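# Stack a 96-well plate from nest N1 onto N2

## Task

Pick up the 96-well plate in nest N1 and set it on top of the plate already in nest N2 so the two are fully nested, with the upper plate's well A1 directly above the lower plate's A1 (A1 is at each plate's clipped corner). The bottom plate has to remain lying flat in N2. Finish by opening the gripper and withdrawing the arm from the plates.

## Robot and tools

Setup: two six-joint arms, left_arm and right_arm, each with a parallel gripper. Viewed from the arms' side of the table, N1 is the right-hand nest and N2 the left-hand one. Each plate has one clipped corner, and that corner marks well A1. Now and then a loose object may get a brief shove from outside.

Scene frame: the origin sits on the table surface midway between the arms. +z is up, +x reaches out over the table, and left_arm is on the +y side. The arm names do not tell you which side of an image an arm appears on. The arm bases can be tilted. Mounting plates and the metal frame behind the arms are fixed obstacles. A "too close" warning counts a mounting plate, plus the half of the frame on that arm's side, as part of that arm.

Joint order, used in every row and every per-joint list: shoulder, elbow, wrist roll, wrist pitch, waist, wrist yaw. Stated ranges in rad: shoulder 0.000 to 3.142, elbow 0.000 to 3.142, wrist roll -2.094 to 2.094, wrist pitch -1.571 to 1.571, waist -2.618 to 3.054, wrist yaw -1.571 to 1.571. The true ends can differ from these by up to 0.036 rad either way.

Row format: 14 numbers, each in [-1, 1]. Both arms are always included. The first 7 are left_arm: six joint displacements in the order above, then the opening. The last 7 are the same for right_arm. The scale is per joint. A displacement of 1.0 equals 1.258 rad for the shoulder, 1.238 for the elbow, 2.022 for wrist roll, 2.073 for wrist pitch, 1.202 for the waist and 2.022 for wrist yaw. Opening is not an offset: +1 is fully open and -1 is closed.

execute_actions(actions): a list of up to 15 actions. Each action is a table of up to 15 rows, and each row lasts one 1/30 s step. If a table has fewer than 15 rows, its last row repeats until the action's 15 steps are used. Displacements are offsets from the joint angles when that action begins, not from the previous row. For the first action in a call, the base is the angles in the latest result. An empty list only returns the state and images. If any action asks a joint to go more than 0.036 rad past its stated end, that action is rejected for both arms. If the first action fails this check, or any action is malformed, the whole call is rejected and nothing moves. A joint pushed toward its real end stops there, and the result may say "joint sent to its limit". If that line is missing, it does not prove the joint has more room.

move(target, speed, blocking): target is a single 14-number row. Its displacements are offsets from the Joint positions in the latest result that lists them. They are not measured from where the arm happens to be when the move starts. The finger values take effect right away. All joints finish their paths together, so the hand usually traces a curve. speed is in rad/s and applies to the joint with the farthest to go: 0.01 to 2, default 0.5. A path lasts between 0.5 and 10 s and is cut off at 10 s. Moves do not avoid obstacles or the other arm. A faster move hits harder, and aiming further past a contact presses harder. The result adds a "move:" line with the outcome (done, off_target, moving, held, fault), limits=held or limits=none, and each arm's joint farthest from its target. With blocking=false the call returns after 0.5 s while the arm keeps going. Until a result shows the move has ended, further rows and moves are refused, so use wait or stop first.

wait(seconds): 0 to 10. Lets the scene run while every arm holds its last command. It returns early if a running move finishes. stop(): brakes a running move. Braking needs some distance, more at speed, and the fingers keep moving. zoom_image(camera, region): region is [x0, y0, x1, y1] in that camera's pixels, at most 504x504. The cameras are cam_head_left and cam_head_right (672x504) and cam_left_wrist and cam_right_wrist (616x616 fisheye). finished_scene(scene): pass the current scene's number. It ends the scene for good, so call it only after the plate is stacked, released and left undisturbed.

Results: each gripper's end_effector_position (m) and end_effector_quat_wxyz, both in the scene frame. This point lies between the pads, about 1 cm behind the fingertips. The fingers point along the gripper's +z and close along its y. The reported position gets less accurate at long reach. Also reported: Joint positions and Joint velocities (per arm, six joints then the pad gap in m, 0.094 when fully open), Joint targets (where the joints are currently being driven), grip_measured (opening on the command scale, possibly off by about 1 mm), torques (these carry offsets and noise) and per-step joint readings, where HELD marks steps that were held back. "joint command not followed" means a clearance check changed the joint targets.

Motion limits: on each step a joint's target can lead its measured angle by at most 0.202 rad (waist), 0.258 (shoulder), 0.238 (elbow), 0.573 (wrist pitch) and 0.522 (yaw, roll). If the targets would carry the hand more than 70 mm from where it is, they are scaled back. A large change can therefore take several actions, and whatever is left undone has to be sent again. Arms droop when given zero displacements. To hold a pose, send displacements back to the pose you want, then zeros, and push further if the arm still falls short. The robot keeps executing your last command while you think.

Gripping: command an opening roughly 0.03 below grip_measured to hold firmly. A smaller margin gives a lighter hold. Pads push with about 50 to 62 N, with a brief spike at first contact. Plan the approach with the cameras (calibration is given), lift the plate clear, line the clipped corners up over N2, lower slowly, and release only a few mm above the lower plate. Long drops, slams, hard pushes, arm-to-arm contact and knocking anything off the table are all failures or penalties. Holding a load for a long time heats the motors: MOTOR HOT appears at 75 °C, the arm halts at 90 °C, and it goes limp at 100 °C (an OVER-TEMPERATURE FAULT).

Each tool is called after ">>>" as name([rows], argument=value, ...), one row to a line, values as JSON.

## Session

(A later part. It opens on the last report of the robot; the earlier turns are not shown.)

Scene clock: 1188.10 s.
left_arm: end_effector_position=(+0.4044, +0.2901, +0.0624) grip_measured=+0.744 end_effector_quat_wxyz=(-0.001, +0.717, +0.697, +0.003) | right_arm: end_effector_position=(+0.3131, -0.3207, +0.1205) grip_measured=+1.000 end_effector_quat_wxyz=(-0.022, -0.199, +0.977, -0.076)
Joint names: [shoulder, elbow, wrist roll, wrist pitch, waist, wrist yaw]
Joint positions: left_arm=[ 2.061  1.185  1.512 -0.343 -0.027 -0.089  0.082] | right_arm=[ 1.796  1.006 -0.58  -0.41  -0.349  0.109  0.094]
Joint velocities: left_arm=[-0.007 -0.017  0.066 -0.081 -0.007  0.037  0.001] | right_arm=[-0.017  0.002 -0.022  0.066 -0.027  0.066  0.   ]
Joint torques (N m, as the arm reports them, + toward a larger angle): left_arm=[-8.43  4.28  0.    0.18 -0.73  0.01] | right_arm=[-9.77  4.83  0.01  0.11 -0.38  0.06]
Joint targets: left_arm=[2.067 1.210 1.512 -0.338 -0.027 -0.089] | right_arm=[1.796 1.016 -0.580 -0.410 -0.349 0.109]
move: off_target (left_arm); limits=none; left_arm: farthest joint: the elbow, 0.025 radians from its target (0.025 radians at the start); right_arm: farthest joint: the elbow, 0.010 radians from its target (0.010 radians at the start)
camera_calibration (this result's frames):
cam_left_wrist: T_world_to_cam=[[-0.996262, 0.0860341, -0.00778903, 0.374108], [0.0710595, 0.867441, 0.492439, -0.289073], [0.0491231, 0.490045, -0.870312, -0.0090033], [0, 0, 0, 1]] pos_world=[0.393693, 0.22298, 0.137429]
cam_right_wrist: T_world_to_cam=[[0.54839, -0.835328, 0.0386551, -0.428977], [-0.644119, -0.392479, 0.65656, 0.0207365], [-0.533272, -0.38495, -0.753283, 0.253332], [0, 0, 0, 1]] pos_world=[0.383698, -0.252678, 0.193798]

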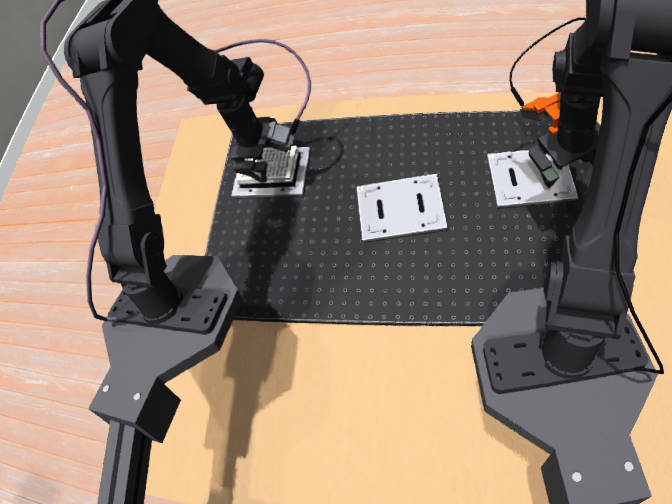

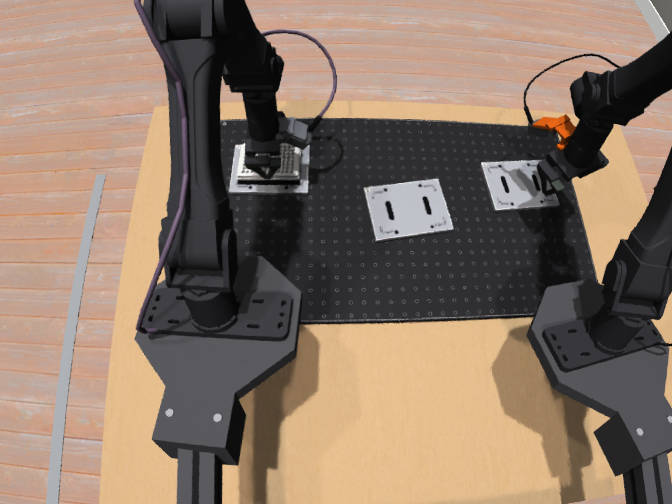

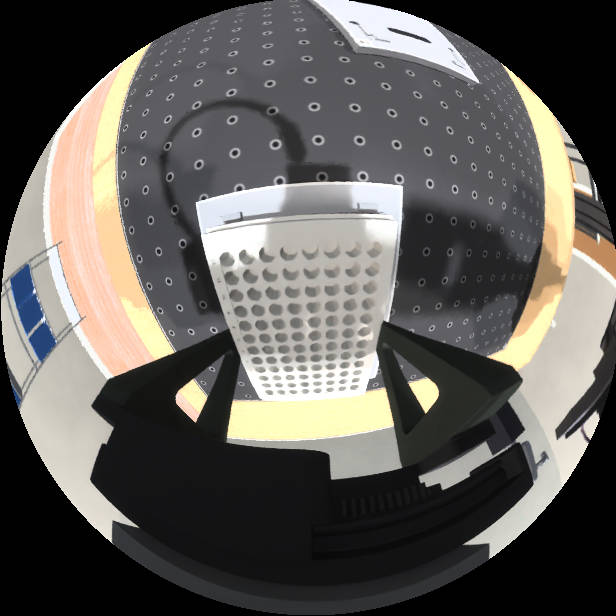

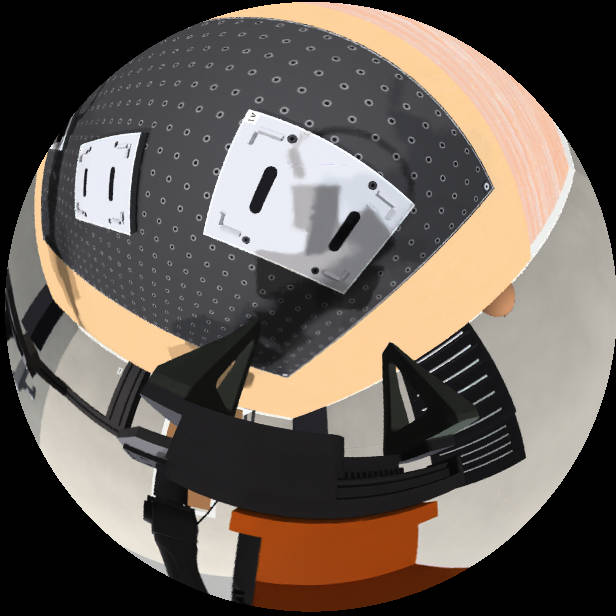

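>>> zoom_image(camera="cam_left_wrist", region=[195, 180, 405, 250])

>>> zoom_image(camera="cam_head_right", region=[215, 120, 325, 205])

>>> zoom_image(camera="cam_head_left", region=[215, 125, 325, 210])

Region (195, 180, 405, 250) of cam_left_wrist's 616x616 image, scaled by 2.400, with more detail than that image has.

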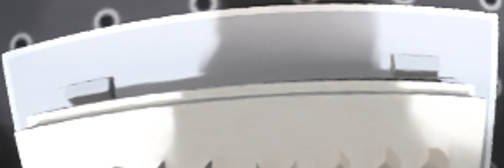

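Region (215, 120, 325, 205) of cam_head_right's 672x504 image, scaled by 4.582, with more detail than that image has; it fills the top 389 rows of this view, and the rest is white.

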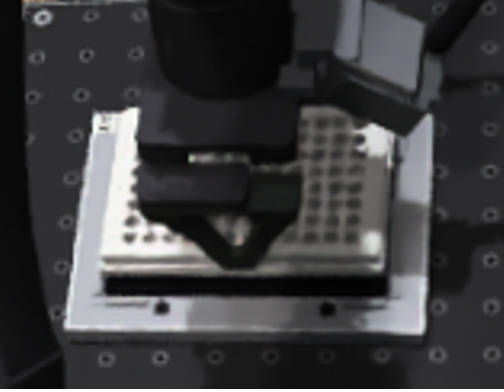

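Region (215, 125, 325, 210) of cam_head_left's 672x504 image, scaled by 4.582, with more detail than that image has; it fills the top 389 rows of this view, and the rest is white.

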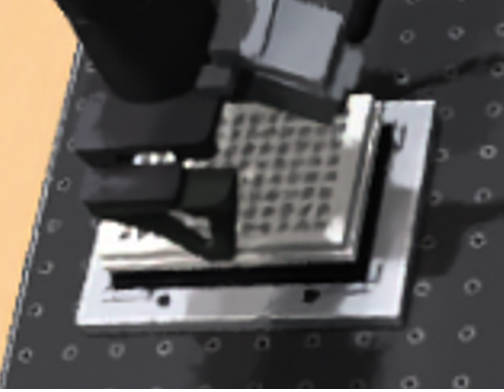

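>>> execute_actions(actions=[])

Scene clock: 1203.90 s.
left_arm: end_effector_position=(+0.4044, +0.2901, +0.0624) grip_measured=+0.744 end_effector_quat_wxyz=(-0.001, +0.717, +0.697, +0.003) | right_arm: end_effector_position=(+0.3131, -0.3207, +0.1205) grip_measured=+1.000 end_effector_quat_wxyz=(-0.022, -0.199, +0.977, -0.076)
Joint names: [shoulder, elbow, wrist roll, wrist pitch, waist, wrist yaw]
Joint positions: left_arm=[ 2.061  1.185  1.512 -0.343 -0.027 -0.089  0.082] | right_arm=[ 1.796  1.006 -0.58  -0.41  -0.349  0.109  0.094]
Joint velocities: left_arm=[-0.002  0.007 -0.037  0.066 -0.012  0.022 -0.001] | right_arm=[-0.007  0.007  0.022  0.095  0.012 -0.007  0.   ]
Joint torques (N m, as the arm reports them, + toward a larger angle): left_arm=[-8.43  4.22  0.    0.19 -0.74  0.  ] | right_arm=[-9.74  4.81  0.01  0.12 -0.39  0.08]
Joint targets: left_arm=[2.067 1.210 1.512 -0.338 -0.027 -0.089] | right_arm=[1.796 1.016 -0.580 -0.410 -0.349 0.109]
camera_calibration (this result's frames):
cam_left_wrist: T_world_to_cam=[[-0.996262, 0.0860341, -0.00778903, 0.374108], [0.0710595, 0.867441, 0.492439, -0.289073], [0.0491231, 0.490045, -0.870312, -0.0090033], [0, 0, 0, 1]] pos_world=[0.393693, 0.22298, 0.137429]
cam_right_wrist: T_world_to_cam=[[0.54839, -0.835328, 0.0386551, -0.428977], [-0.644119, -0.392479, 0.65656, 0.0207365], [-0.533272, -0.38495, -0.753283, 0.253332], [0, 0, 0, 1]] pos_world=[0.383698, -0.252678, 0.193798]

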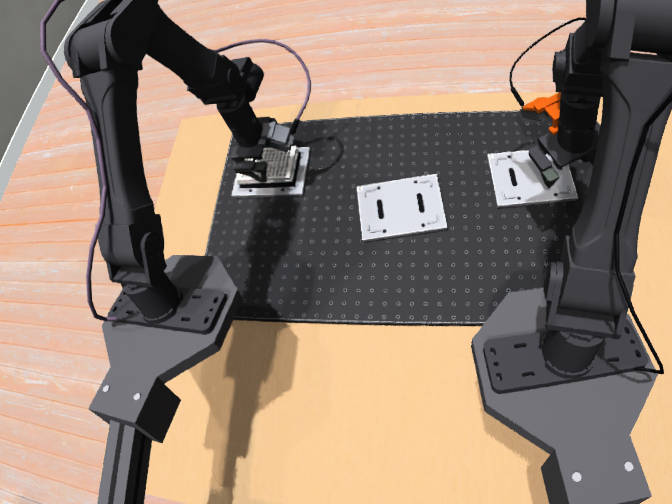

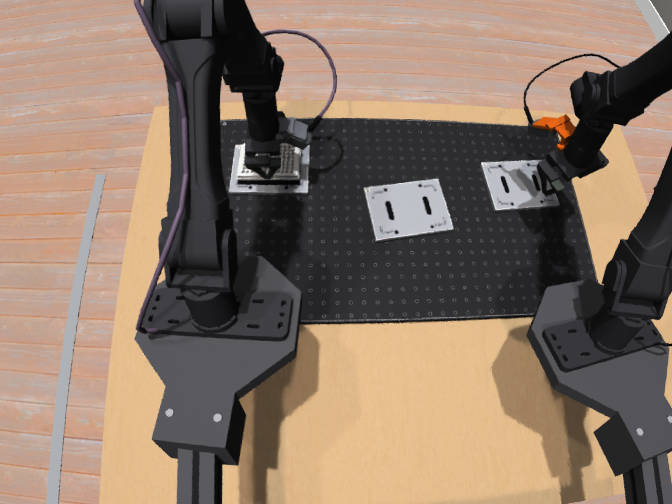

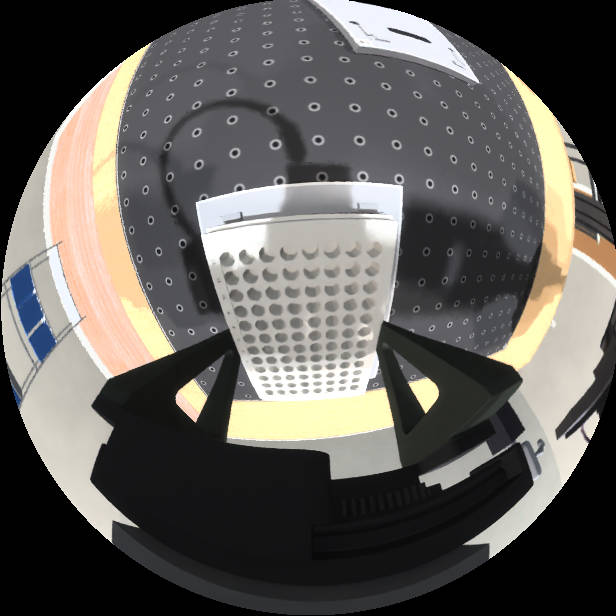

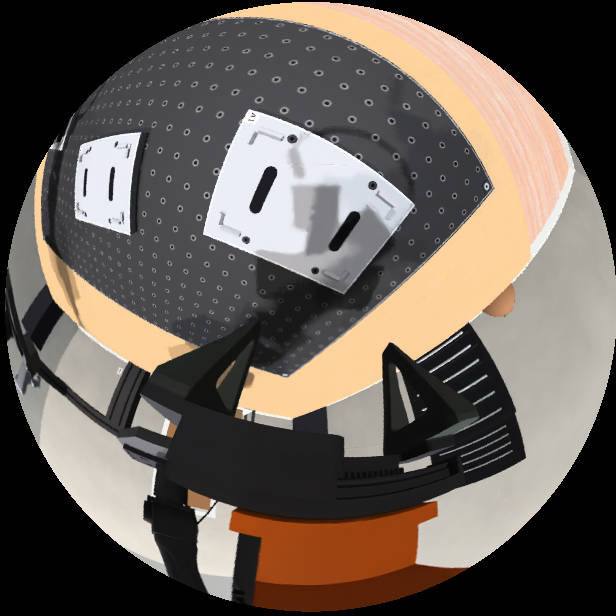

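>>> move(target=[0.010,0.016,0,0,0,0,0.712, 0,0.008,0,0,0,0,1], speed=0.02)

Scene clock: 1210.63 s.
left_arm: end_effector_position=(+0.4044, +0.2901, +0.0624) grip_measured=+0.744 end_effector_quat_wxyz=(-0.001, +0.717, +0.697, +0.003) | right_arm: end_effector_position=(+0.3131, -0.3207, +0.1205) grip_measured=+1.000 end_effector_quat_wxyz=(-0.022, -0.199, +0.977, -0.076)
Joint names: [shoulder, elbow, wrist roll, wrist pitch, waist, wrist yaw]
Joint positions: left_arm=[ 2.061  1.185  1.512 -0.343 -0.027 -0.089  0.082] | right_arm=[ 1.796  1.006 -0.58  -0.41  -0.349  0.109  0.094]
Joint velocities: left_arm=[-0.022 -0.012  0.007  0.066  0.017  0.007 -0.001] | right_arm=[-0.022  0.002  0.022 -0.007 -0.027 -0.022  0.   ]
Joint torques (N m, as the arm reports them, + toward a larger angle): left_arm=[-7.98  3.9   0.    0.14 -0.74  0.01] | right_arm=[-9.74  4.8   0.01  0.11 -0.39  0.07]
Joint targets: left_arm=[2.074 1.205 1.512 -0.343 -0.027 -0.089] | right_arm=[1.796 1.016 -0.580 -0.410 -0.349 0.109]
move: done; limits=none; left_arm: farthest joint: the elbow, 0.020 radians from its target (0.020 radians at the start); right_arm: farthest joint: the elbow, 0.010 radians from its target (0.010 radians at the start)
camera_calibration (this result's frames):
cam_left_wrist: T_world_to_cam=[[-0.996262, 0.0860341, -0.00778903, 0.374108], [0.0710595, 0.867441, 0.492439, -0.289073], [0.0491231, 0.490045, -0.870312, -0.0090033], [0, 0, 0, 1]] pos_world=[0.393693, 0.22298, 0.137429]
cam_right_wrist: T_world_to_cam=[[0.54839, -0.835328, 0.0386551, -0.428977], [-0.644119, -0.392479, 0.65656, 0.0207365], [-0.533272, -0.38495, -0.753283, 0.253332], [0, 0, 0, 1]] pos_world=[0.383698, -0.252678, 0.193798]

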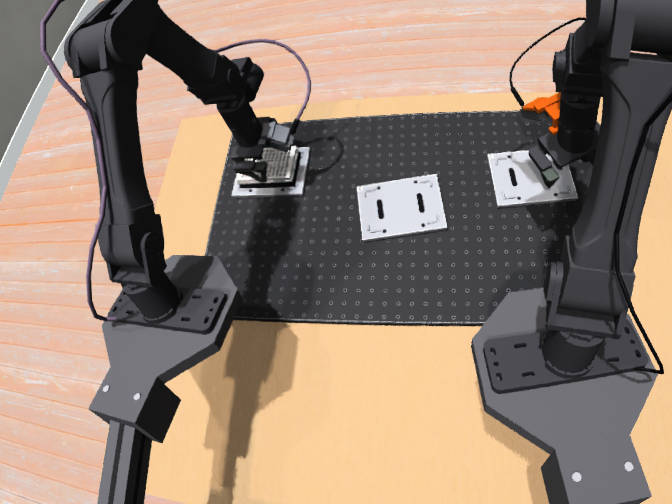

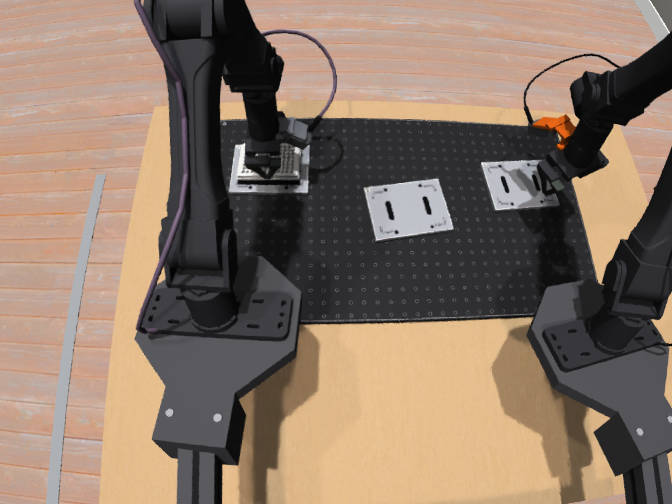

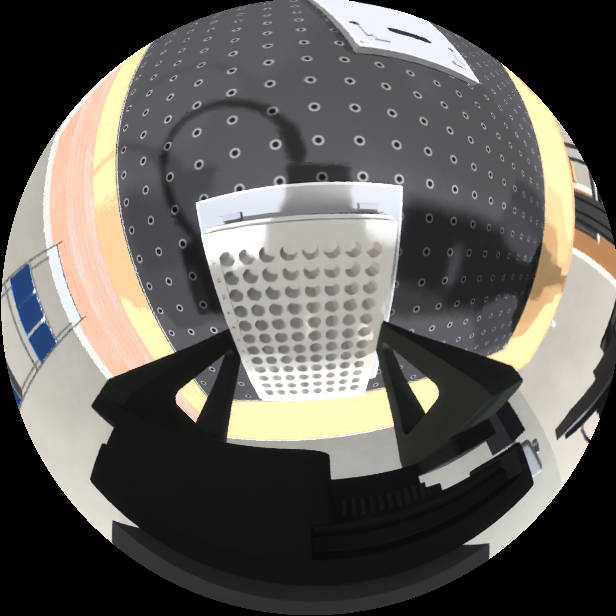

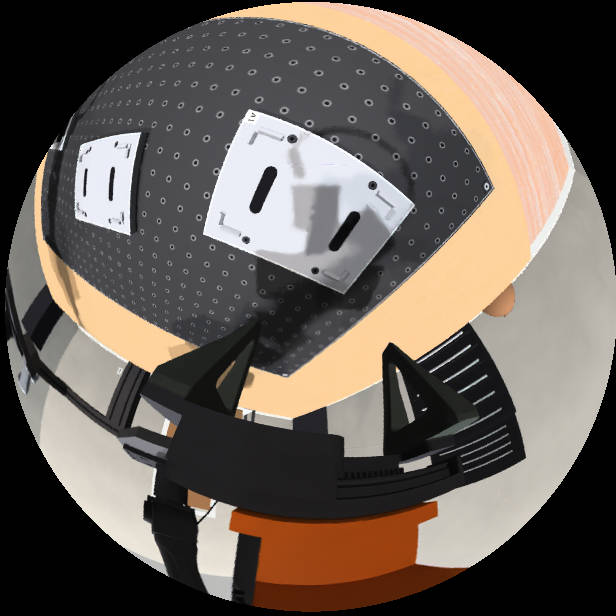

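>>> move(target=[0.017,0.016,0,0,0,0,0.712, 0,0.008,0,0,0,0,1], speed=0.02)

>>> zoom_image(camera="cam_head_left", region=[215,125,325,210])

>>> zoom_image(camera="cam_head_right", region=[215,120,325,205])

Scene clock: 1214.77 s.
left_arm: end_effector_position=(+0.4029, +0.2903, +0.0601) grip_measured=+0.744 end_effector_quat_wxyz=(-0.003, +0.717, +0.697, +0.002) | right_arm: end_effector_position=(+0.3131, -0.3207, +0.1205) grip_measured=+1.000 end_effector_quat_wxyz=(-0.022, -0.199, +0.977, -0.076)
Joint names: [shoulder, elbow, wrist roll, wrist pitch, waist, wrist yaw]
Joint positions: left_arm=[ 2.068  1.185  1.512 -0.342 -0.027 -0.091  0.082] | right_arm=[ 1.796  1.006 -0.58  -0.41  -0.349  0.109  0.094]
Joint velocities: left_arm=[-0.007  0.012 -0.095 -0.051 -0.007  0.066 -0.   ] | right_arm=[ 0.002 -0.002 -0.007  0.022 -0.012 -0.095  0.   ]
Joint torques (N m, as the arm reports them, + toward a larger angle): left_arm=[-7.84  3.87  0.01  0.12 -0.72  0.01] | right_arm=[-9.79  4.8   0.02  0.12 -0.42  0.07]
Joint targets: left_arm=[2.083 1.205 1.512 -0.343 -0.027 -0.089] | right_arm=[1.796 1.016 -0.580 -0.410 -0.349 0.109]
move: done; limits=none; left_arm: farthest joint: the elbow, 0.020 radians from its target (0.020 radians at the start); right_arm: farthest joint: the elbow, 0.010 radians from its target (0.010 radians at the start)
camera_calibration (this result's frames):
cam_left_wrist: T_world_to_cam=[[-0.99625, 0.0864909, -0.00246831, 0.372069], [0.07398, 0.866243, 0.494115, -0.289008], [0.0448746, 0.492079, -0.869393, -0.00999724], [0, 0, 0, 1]] pos_world=[0.392503, 0.22309, 0.13503]
cam_right_wrist: T_world_to_cam=[[0.54839, -0.835328, 0.0386551, -0.428977], [-0.644119, -0.392479, 0.65656, 0.0207365], [-0.533272, -0.38495, -0.753283, 0.253332], [0, 0, 0, 1]] pos_world=[0.383698, -0.252678, 0.193798]

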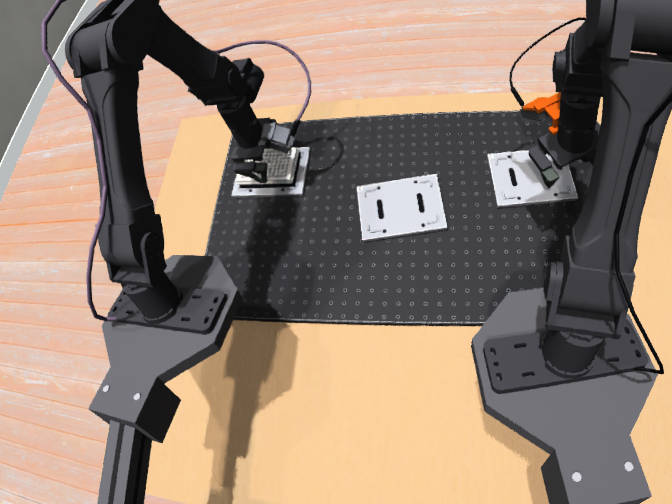

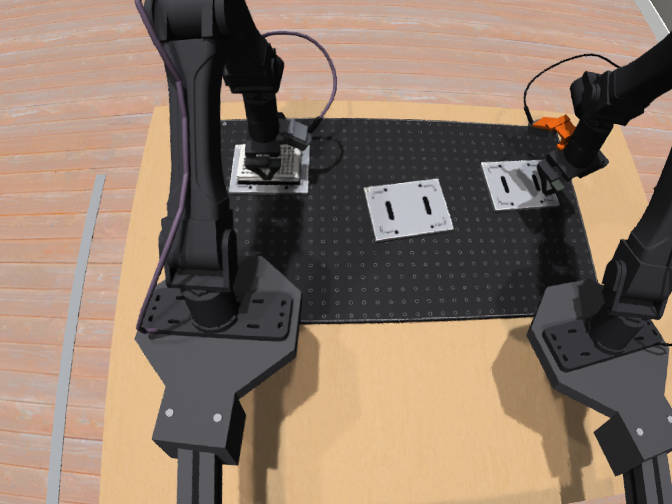

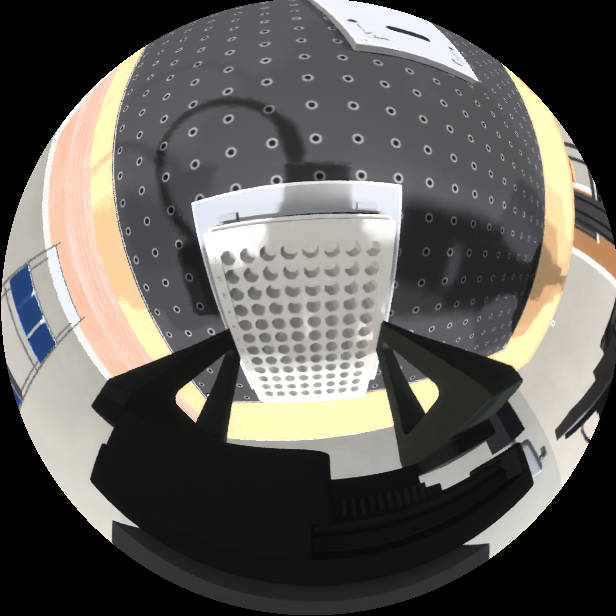

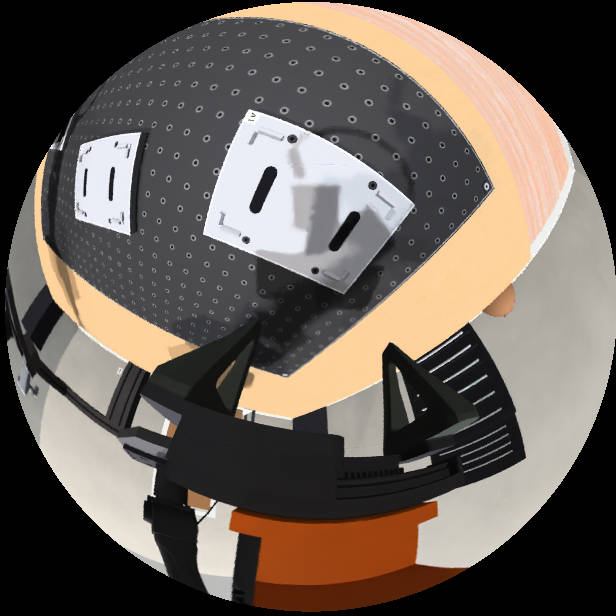

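Region (215, 125, 325, 210) of cam_head_left's 672x504 image, scaled by 4.582, with more detail than that image has; it fills the top 389 rows of this view, and the rest is white.

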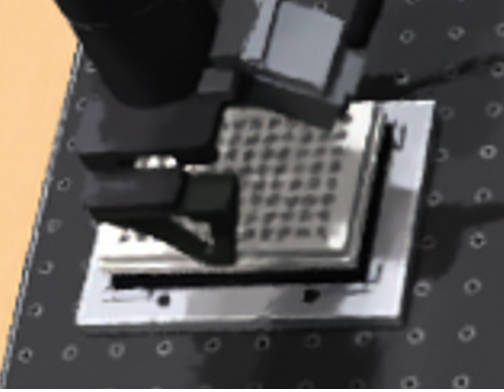

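Region (215, 120, 325, 205) of cam_head_right's 672x504 image, scaled by 4.582, with more detail than that image has; it fills the top 389 rows of this view, and the rest is white.

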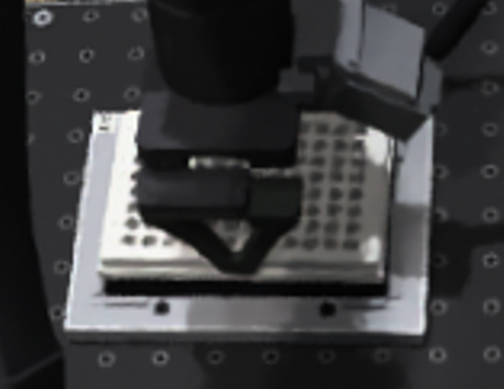

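>>> move(target=[0.003,0.016,0,0.0055,0,0,0.712, 0,0.008,0,0,0,0,1], speed=0.02)

Scene clock: 1229.87 s.
left_arm: end_effector_position=(+0.4030, +0.2903, +0.0601) grip_measured=+0.744 end_effector_quat_wxyz=(-0.003, +0.717, +0.697, +0.002) | right_arm: end_effector_position=(+0.3131, -0.3207, +0.1205) grip_measured=+1.000 end_effector_quat_wxyz=(-0.022, -0.199, +0.977, -0.076)
Joint names: [shoulder, elbow, wrist roll, wrist pitch, waist, wrist yaw]
Joint positions: left_arm=[ 2.068  1.185  1.512 -0.341 -0.027 -0.091  0.082] | right_arm=[ 1.796  1.006 -0.58  -0.41  -0.349  0.109  0.094]
Joint velocities: left_arm=[-0.007  0.007  0.022  0.007  0.007  0.037 -0.   ] | right_arm=[-0.002 -0.012 -0.022  0.007 -0.007  0.022  0.   ]
Joint torques (N m, as the arm reports them, + toward a larger angle): left_arm=[-8.58  3.87  0.    0.24 -0.75  0.  ] | right_arm=[-9.77  4.79  0.01  0.11 -0.39  0.07]
Joint targets: left_arm=[2.072 1.205 1.512 -0.330 -0.027 -0.091] | right_arm=[1.796 1.016 -0.580 -0.410 -0.349 0.109]
move: done; limits=none; left_arm: farthest joint: the elbow, 0.020 radians from its target (0.020 radians at the start); right_arm: farthest joint: the elbow, 0.010 radians from its target (0.010 radians at the start)
camera_calibration (this result's frames):
cam_left_wrist: T_world_to_cam=[[-0.996253, 0.0864272, -0.00322859, 0.372324], [0.0735505, 0.866281, 0.494114, -0.288845], [0.0455017, 0.492025, -0.869391, -0.0102351], [0, 0, 0, 1]] pos_world=[0.392639, 0.223078, 0.135026]
cam_right_wrist: T_world_to_cam=[[0.54839, -0.835328, 0.0386551, -0.428977], [-0.644119, -0.392479, 0.65656, 0.0207365], [-0.533272, -0.38495, -0.753283, 0.253332], [0, 0, 0, 1]] pos_world=[0.383698, -0.252678, 0.193798]

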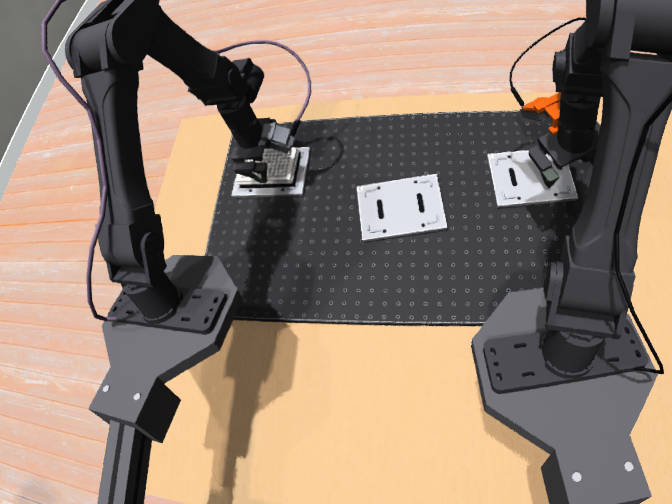

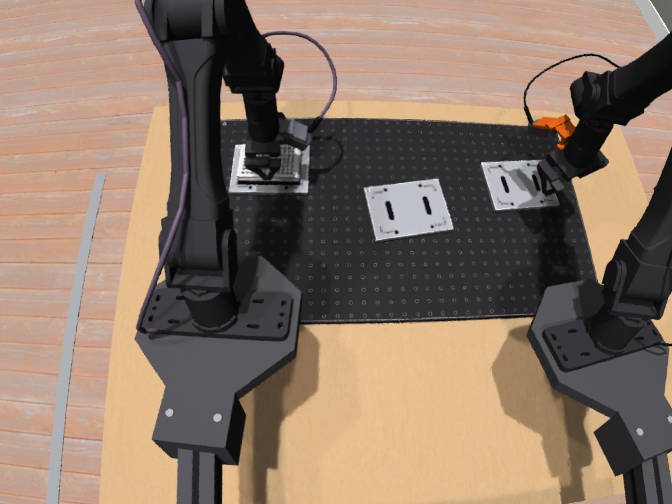

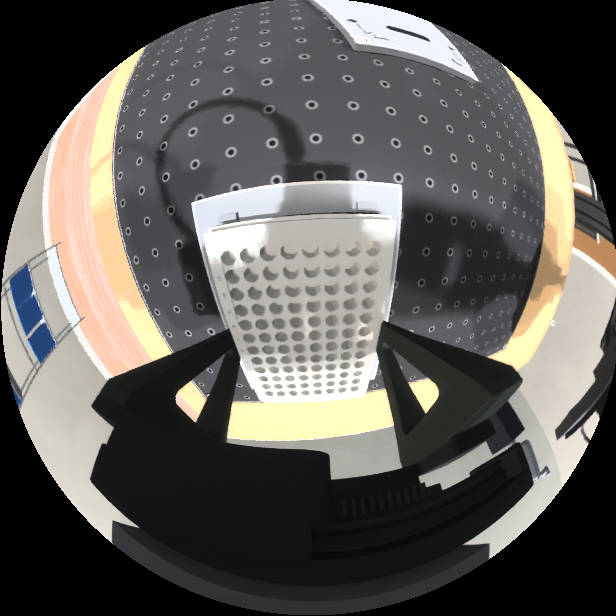

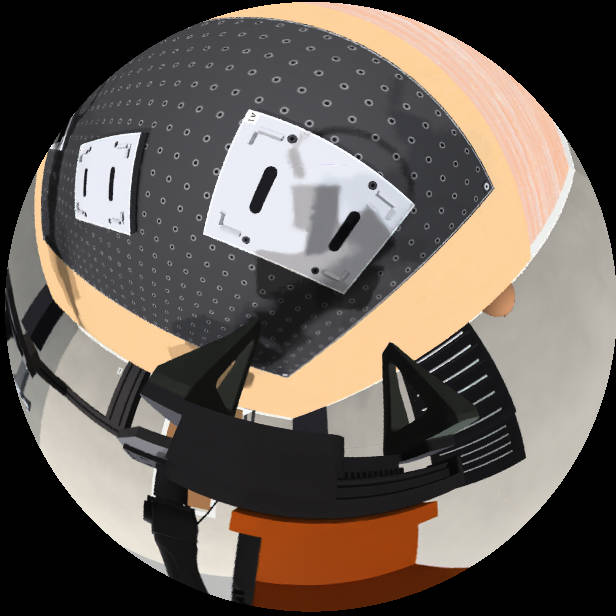

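>>> zoom_image(camera="cam_left_wrist", region=[185,170,415,260])

>>> move(target=[0.003,0.016,0,0.008,0,0,0.712, 0,0.008,0,0,0,0,1], speed=0.02)

Region (185, 170, 415, 260) of cam_left_wrist's 616x616 image, scaled by 2.191, with more detail than that image has; it fills the top 197 rows of this view, and the rest is white.

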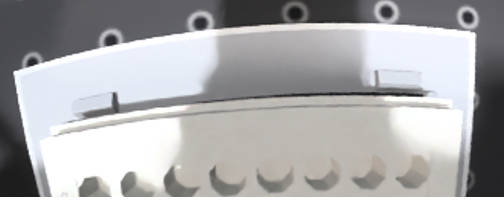

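Scene clock: 1234.03 s.
left_arm: end_effector_position=(+0.4034, +0.2904, +0.0601) grip_measured=+0.744 end_effector_quat_wxyz=(-0.003, +0.717, +0.697, +0.003) | right_arm: end_effector_position=(+0.3131, -0.3207, +0.1205) grip_measured=+1.000 end_effector_quat_wxyz=(-0.022, -0.199, +0.977, -0.076)
Joint names: [shoulder, elbow, wrist roll, wrist pitch, waist, wrist yaw]
Joint positions: left_arm=[ 2.068  1.185  1.512 -0.339 -0.027 -0.092  0.082] | right_arm=[ 1.796  1.006 -0.58  -0.41  -0.349  0.109  0.094]
Joint velocities: left_arm=[-0.007 -0.012  0.022 -0.081  0.012  0.081  0.   ] | right_arm=[ 0.007 -0.007 -0.022  0.051 -0.007  0.022  0.   ]
Joint torques (N m, as the arm reports them, + toward a larger angle): left_arm=[-8.58  3.88  0.    0.28 -0.74  0.01] | right_arm=[-9.75  4.79  0.01  0.12 -0.37  0.07]
Joint targets: left_arm=[2.072 1.205 1.512 -0.324 -0.027 -0.091] | right_arm=[1.796 1.016 -0.580 -0.410 -0.349 0.109]
move: done; limits=none; left_arm: farthest joint: the elbow, 0.020 radians from its target (0.020 radians at the start); right_arm: farthest joint: the elbow, 0.010 radians from its target (0.010 radians at the start)
camera_calibration (this result's frames):
cam_left_wrist: T_world_to_cam=[[-0.996258, 0.0863035, -0.00474961, 0.372831], [0.072659, 0.865979, 0.494773, -0.288555], [0.0468137, 0.492576, -0.869009, -0.0110154], [0, 0, 0, 1]] pos_world=[0.392918, 0.223132, 0.134968]
cam_right_wrist: T_world_to_cam=[[0.54839, -0.835328, 0.0386551, -0.428977], [-0.644119, -0.392479, 0.65656, 0.0207365], [-0.533272, -0.38495, -0.753283, 0.253332], [0, 0, 0, 1]] pos_world=[0.383698, -0.252678, 0.193798]

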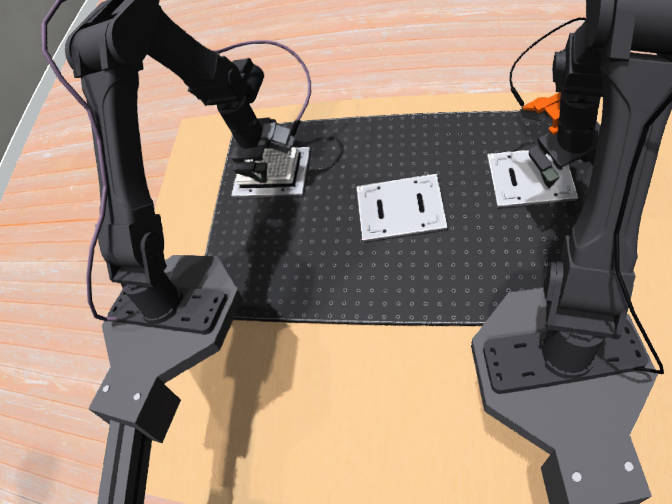

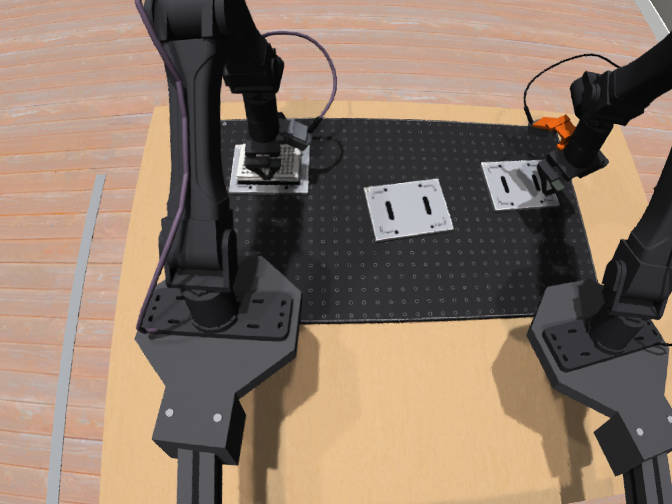

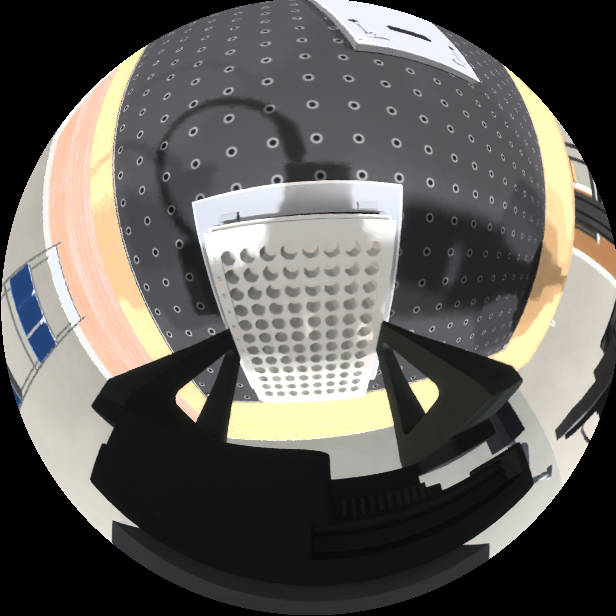

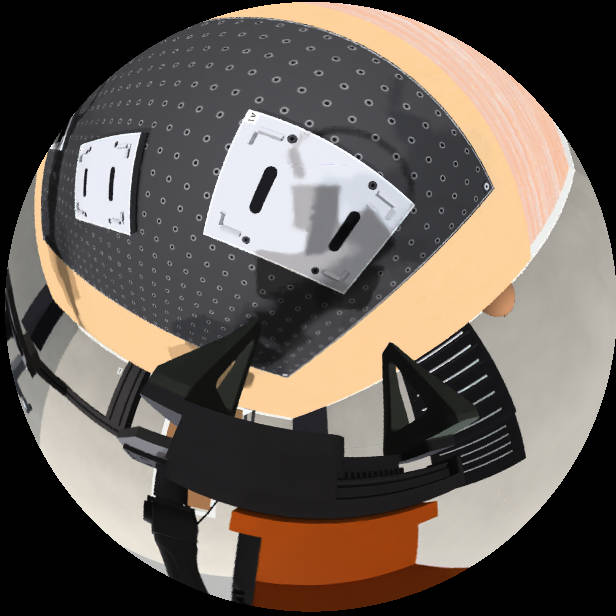

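>>> move(target=[0.003,0.016,0,0.009,0,0,0.712, 0,0.008,0,0,0,0,1], speed=0.02)

>>> zoom_image(camera="cam_left_wrist", region=[185,170,415,260])

Scene clock: 1241.33 s.
left_arm: end_effector_position=(+0.4034, +0.2904, +0.0601) grip_measured=+0.744 end_effector_quat_wxyz=(-0.003, +0.717, +0.697, +0.003) | right_arm: end_effector_position=(+0.3131, -0.3207, +0.1205) grip_measured=+1.000 end_effector_quat_wxyz=(-0.022, -0.199, +0.977, -0.076)
Joint names: [shoulder, elbow, wrist roll, wrist pitch, waist, wrist yaw]
Joint positions: left_arm=[ 2.068  1.185  1.512 -0.339 -0.027 -0.092  0.082] | right_arm=[ 1.796  1.006 -0.58  -0.41  -0.349  0.109  0.094]
Joint velocities: left_arm=[ 0.017 -0.007  0.007  0.007  0.002 -0.022  0.001] | right_arm=[ 0.002 -0.002 -0.051  0.007  0.002  0.037  0.   ]
Joint torques (N m, as the arm reports them, + toward a larger angle): left_arm=[-8.57  3.87  0.    0.31 -0.73  0.01] | right_arm=[-9.75  4.77  0.01  0.11 -0.39  0.08]
Joint targets: left_arm=[2.072 1.205 1.512 -0.321 -0.027 -0.092] | right_arm=[1.796 1.016 -0.580 -0.410 -0.349 0.109]
move: done; limits=none; left_arm: farthest joint: the elbow, 0.020 radians from its target (0.020 radians at the start); right_arm: farthest joint: the elbow, 0.010 radians from its target (0.010 radians at the start)
camera_calibration (this result's frames):
cam_left_wrist: T_world_to_cam=[[-0.996258, 0.0863035, -0.00474961, 0.372831], [0.072659, 0.865979, 0.494773, -0.288555], [0.0468137, 0.492576, -0.869009, -0.0110154], [0, 0, 0, 1]] pos_world=[0.392918, 0.223132, 0.134968]
cam_right_wrist: T_world_to_cam=[[0.54839, -0.835328, 0.0386551, -0.428977], [-0.644119, -0.392479, 0.65656, 0.0207365], [-0.533272, -0.38495, -0.753283, 0.253332], [0, 0, 0, 1]] pos_world=[0.383698, -0.252678, 0.193798]

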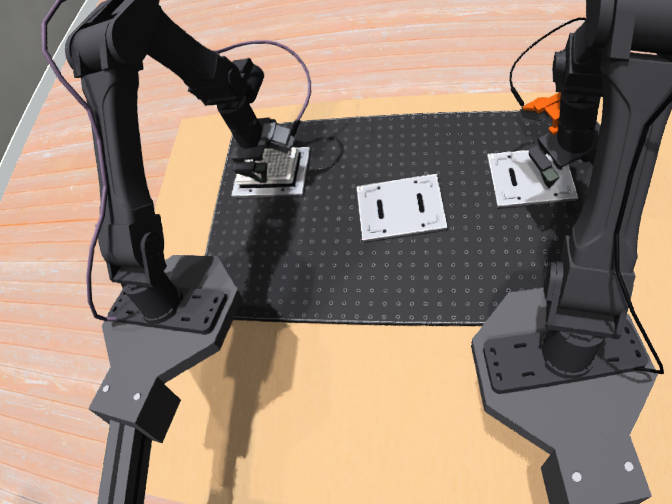

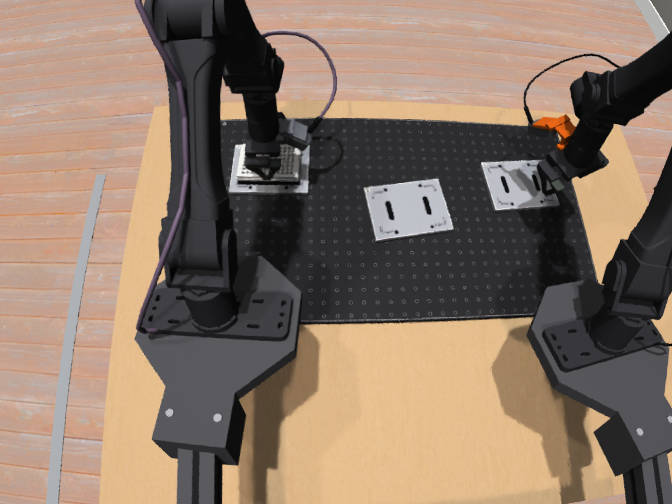

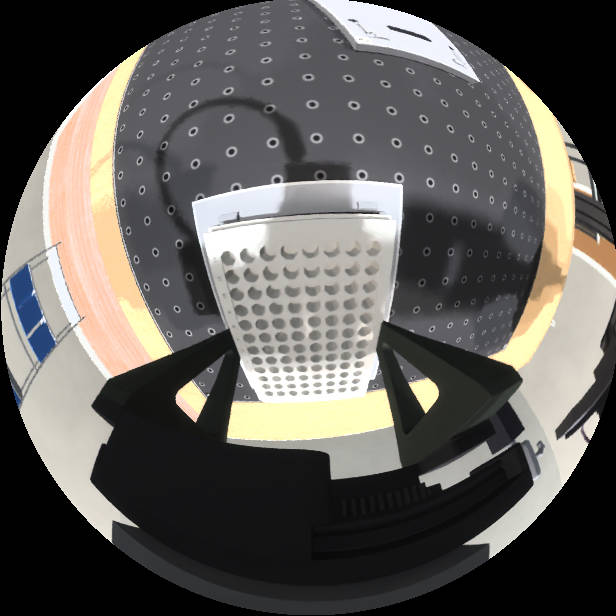

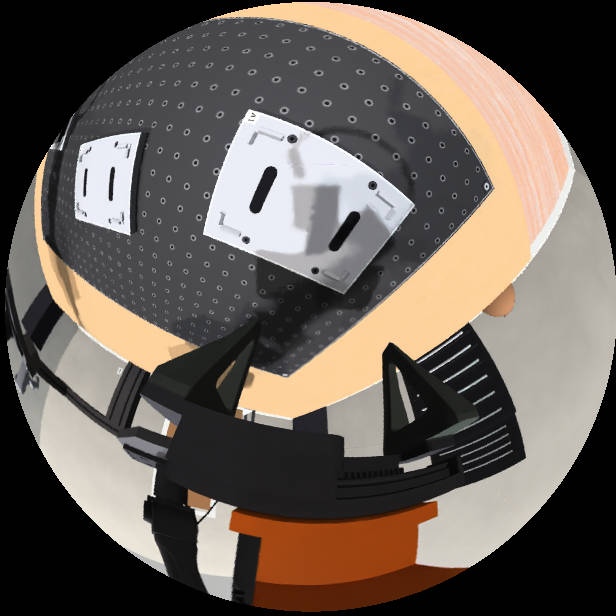

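Region (185, 170, 415, 260) of cam_left_wrist's 616x616 image, scaled by 2.191, with more detail than that image has; it fills the top 197 rows of this view, and the rest is white.

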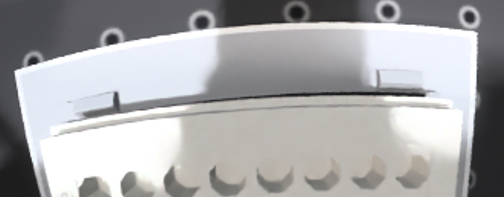

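>>> move(target=[0.016,0.016,0,0.006,0,0,0.712, 0,0.008,0,0,0,0,1], speed=0.02)

>>> zoom_image(camera="cam_left_wrist", region=[185,170,415,260])

Scene clock: 1245.80 s.
left_arm: end_effector_position=(+0.4034, +0.2904, +0.0601) grip_measured=+0.744 end_effector_quat_wxyz=(-0.003, +0.717, +0.697, +0.003) | right_arm: end_effector_position=(+0.3131, -0.3207, +0.1205) grip_measured=+1.000 end_effector_quat_wxyz=(-0.022, -0.199, +0.977, -0.076)
Joint names: [shoulder, elbow, wrist roll, wrist pitch, waist, wrist yaw]
Joint positions: left_arm=[ 2.068  1.185  1.512 -0.339 -0.027 -0.092  0.082] | right_arm=[ 1.796  1.006 -0.58  -0.41  -0.349  0.109  0.094]
Joint velocities: left_arm=[-0.012 -0.022 -0.066 -0.022 -0.017  0.037 -0.001] | right_arm=[-0.017 -0.007  0.051 -0.051  0.012  0.007  0.   ]
Joint torques (N m, as the arm reports them, + toward a larger angle): left_arm=[-7.48  3.87  0.    0.25 -0.74  0.01] | right_arm=[-9.79  4.82  0.01  0.12 -0.39  0.07]
Joint targets: left_arm=[2.088 1.205 1.512 -0.327 -0.027 -0.092] | right_arm=[1.796 1.016 -0.580 -0.410 -0.349 0.109]
move: done; limits=none; left_arm: farthest joint: the shoulder, 0.020 radians from its target (0.020 radians at the start); right_arm: farthest joint: the elbow, 0.010 radians from its target (0.010 radians at the start)
camera_calibration (this result's frames):
cam_left_wrist: T_world_to_cam=[[-0.996258, 0.0863035, -0.00474961, 0.372831], [0.072659, 0.865979, 0.494773, -0.288555], [0.0468137, 0.492576, -0.869009, -0.0110154], [0, 0, 0, 1]] pos_world=[0.392918, 0.223132, 0.134968]
cam_right_wrist: T_world_to_cam=[[0.54839, -0.835328, 0.0386551, -0.428977], [-0.644119, -0.392479, 0.65656, 0.0207365], [-0.533272, -0.38495, -0.753283, 0.253332], [0, 0, 0, 1]] pos_world=[0.383698, -0.252678, 0.193798]

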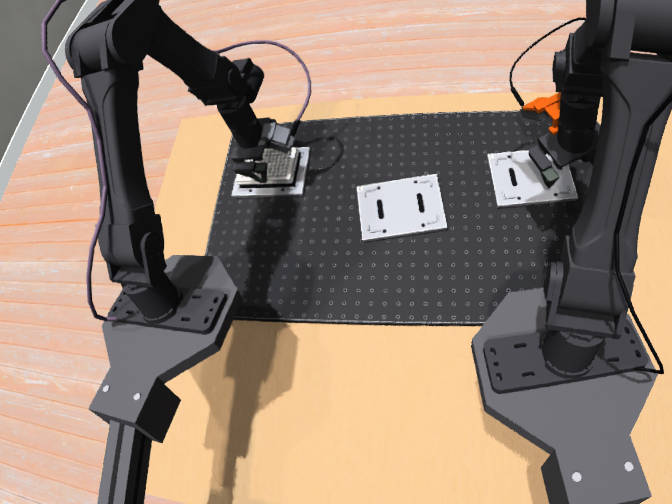

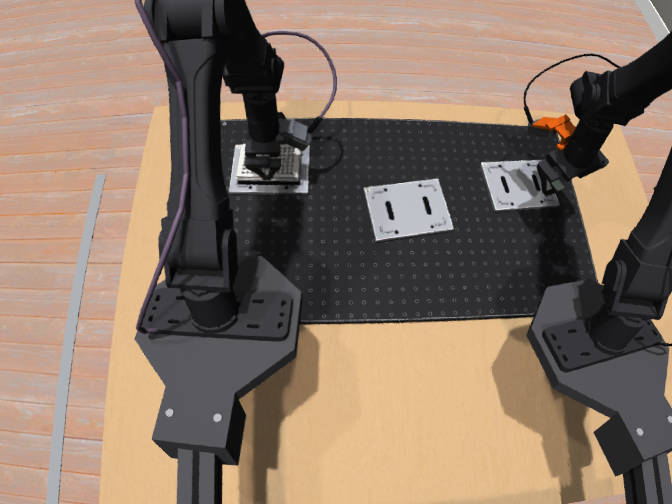

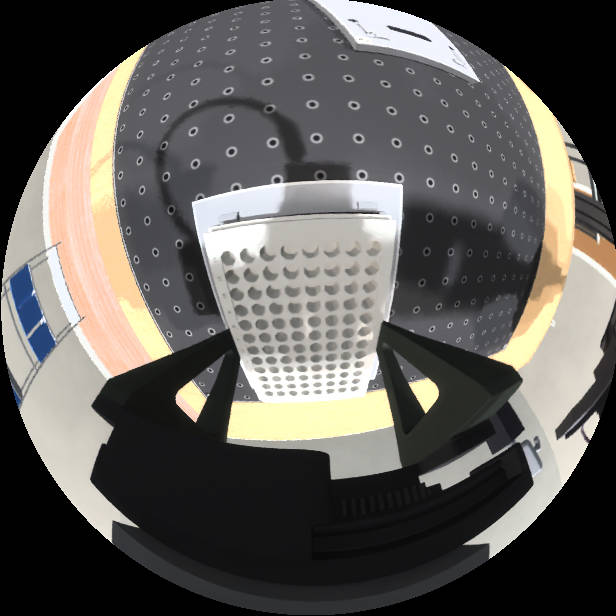

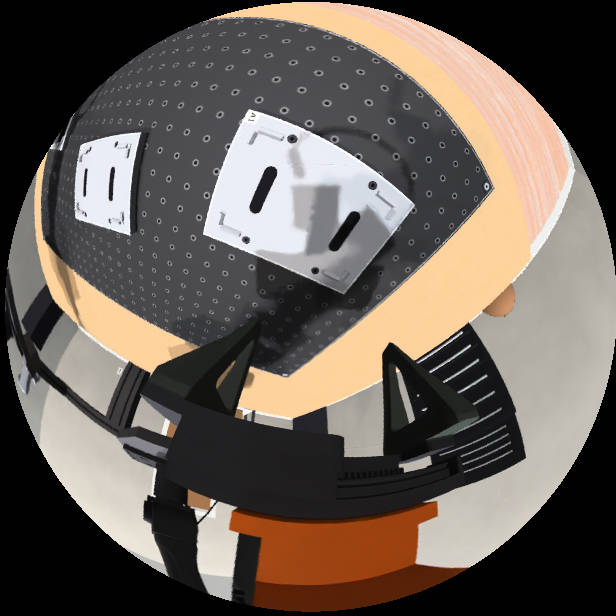

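Region (185, 170, 415, 260) of cam_left_wrist's 616x616 image, scaled by 2.191, with more detail than that image has; it fills the top 197 rows of this view, and the rest is white.

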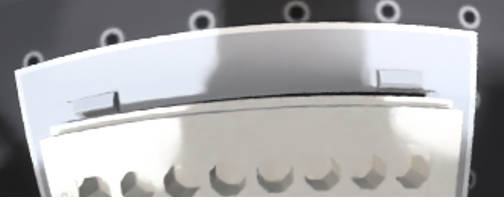

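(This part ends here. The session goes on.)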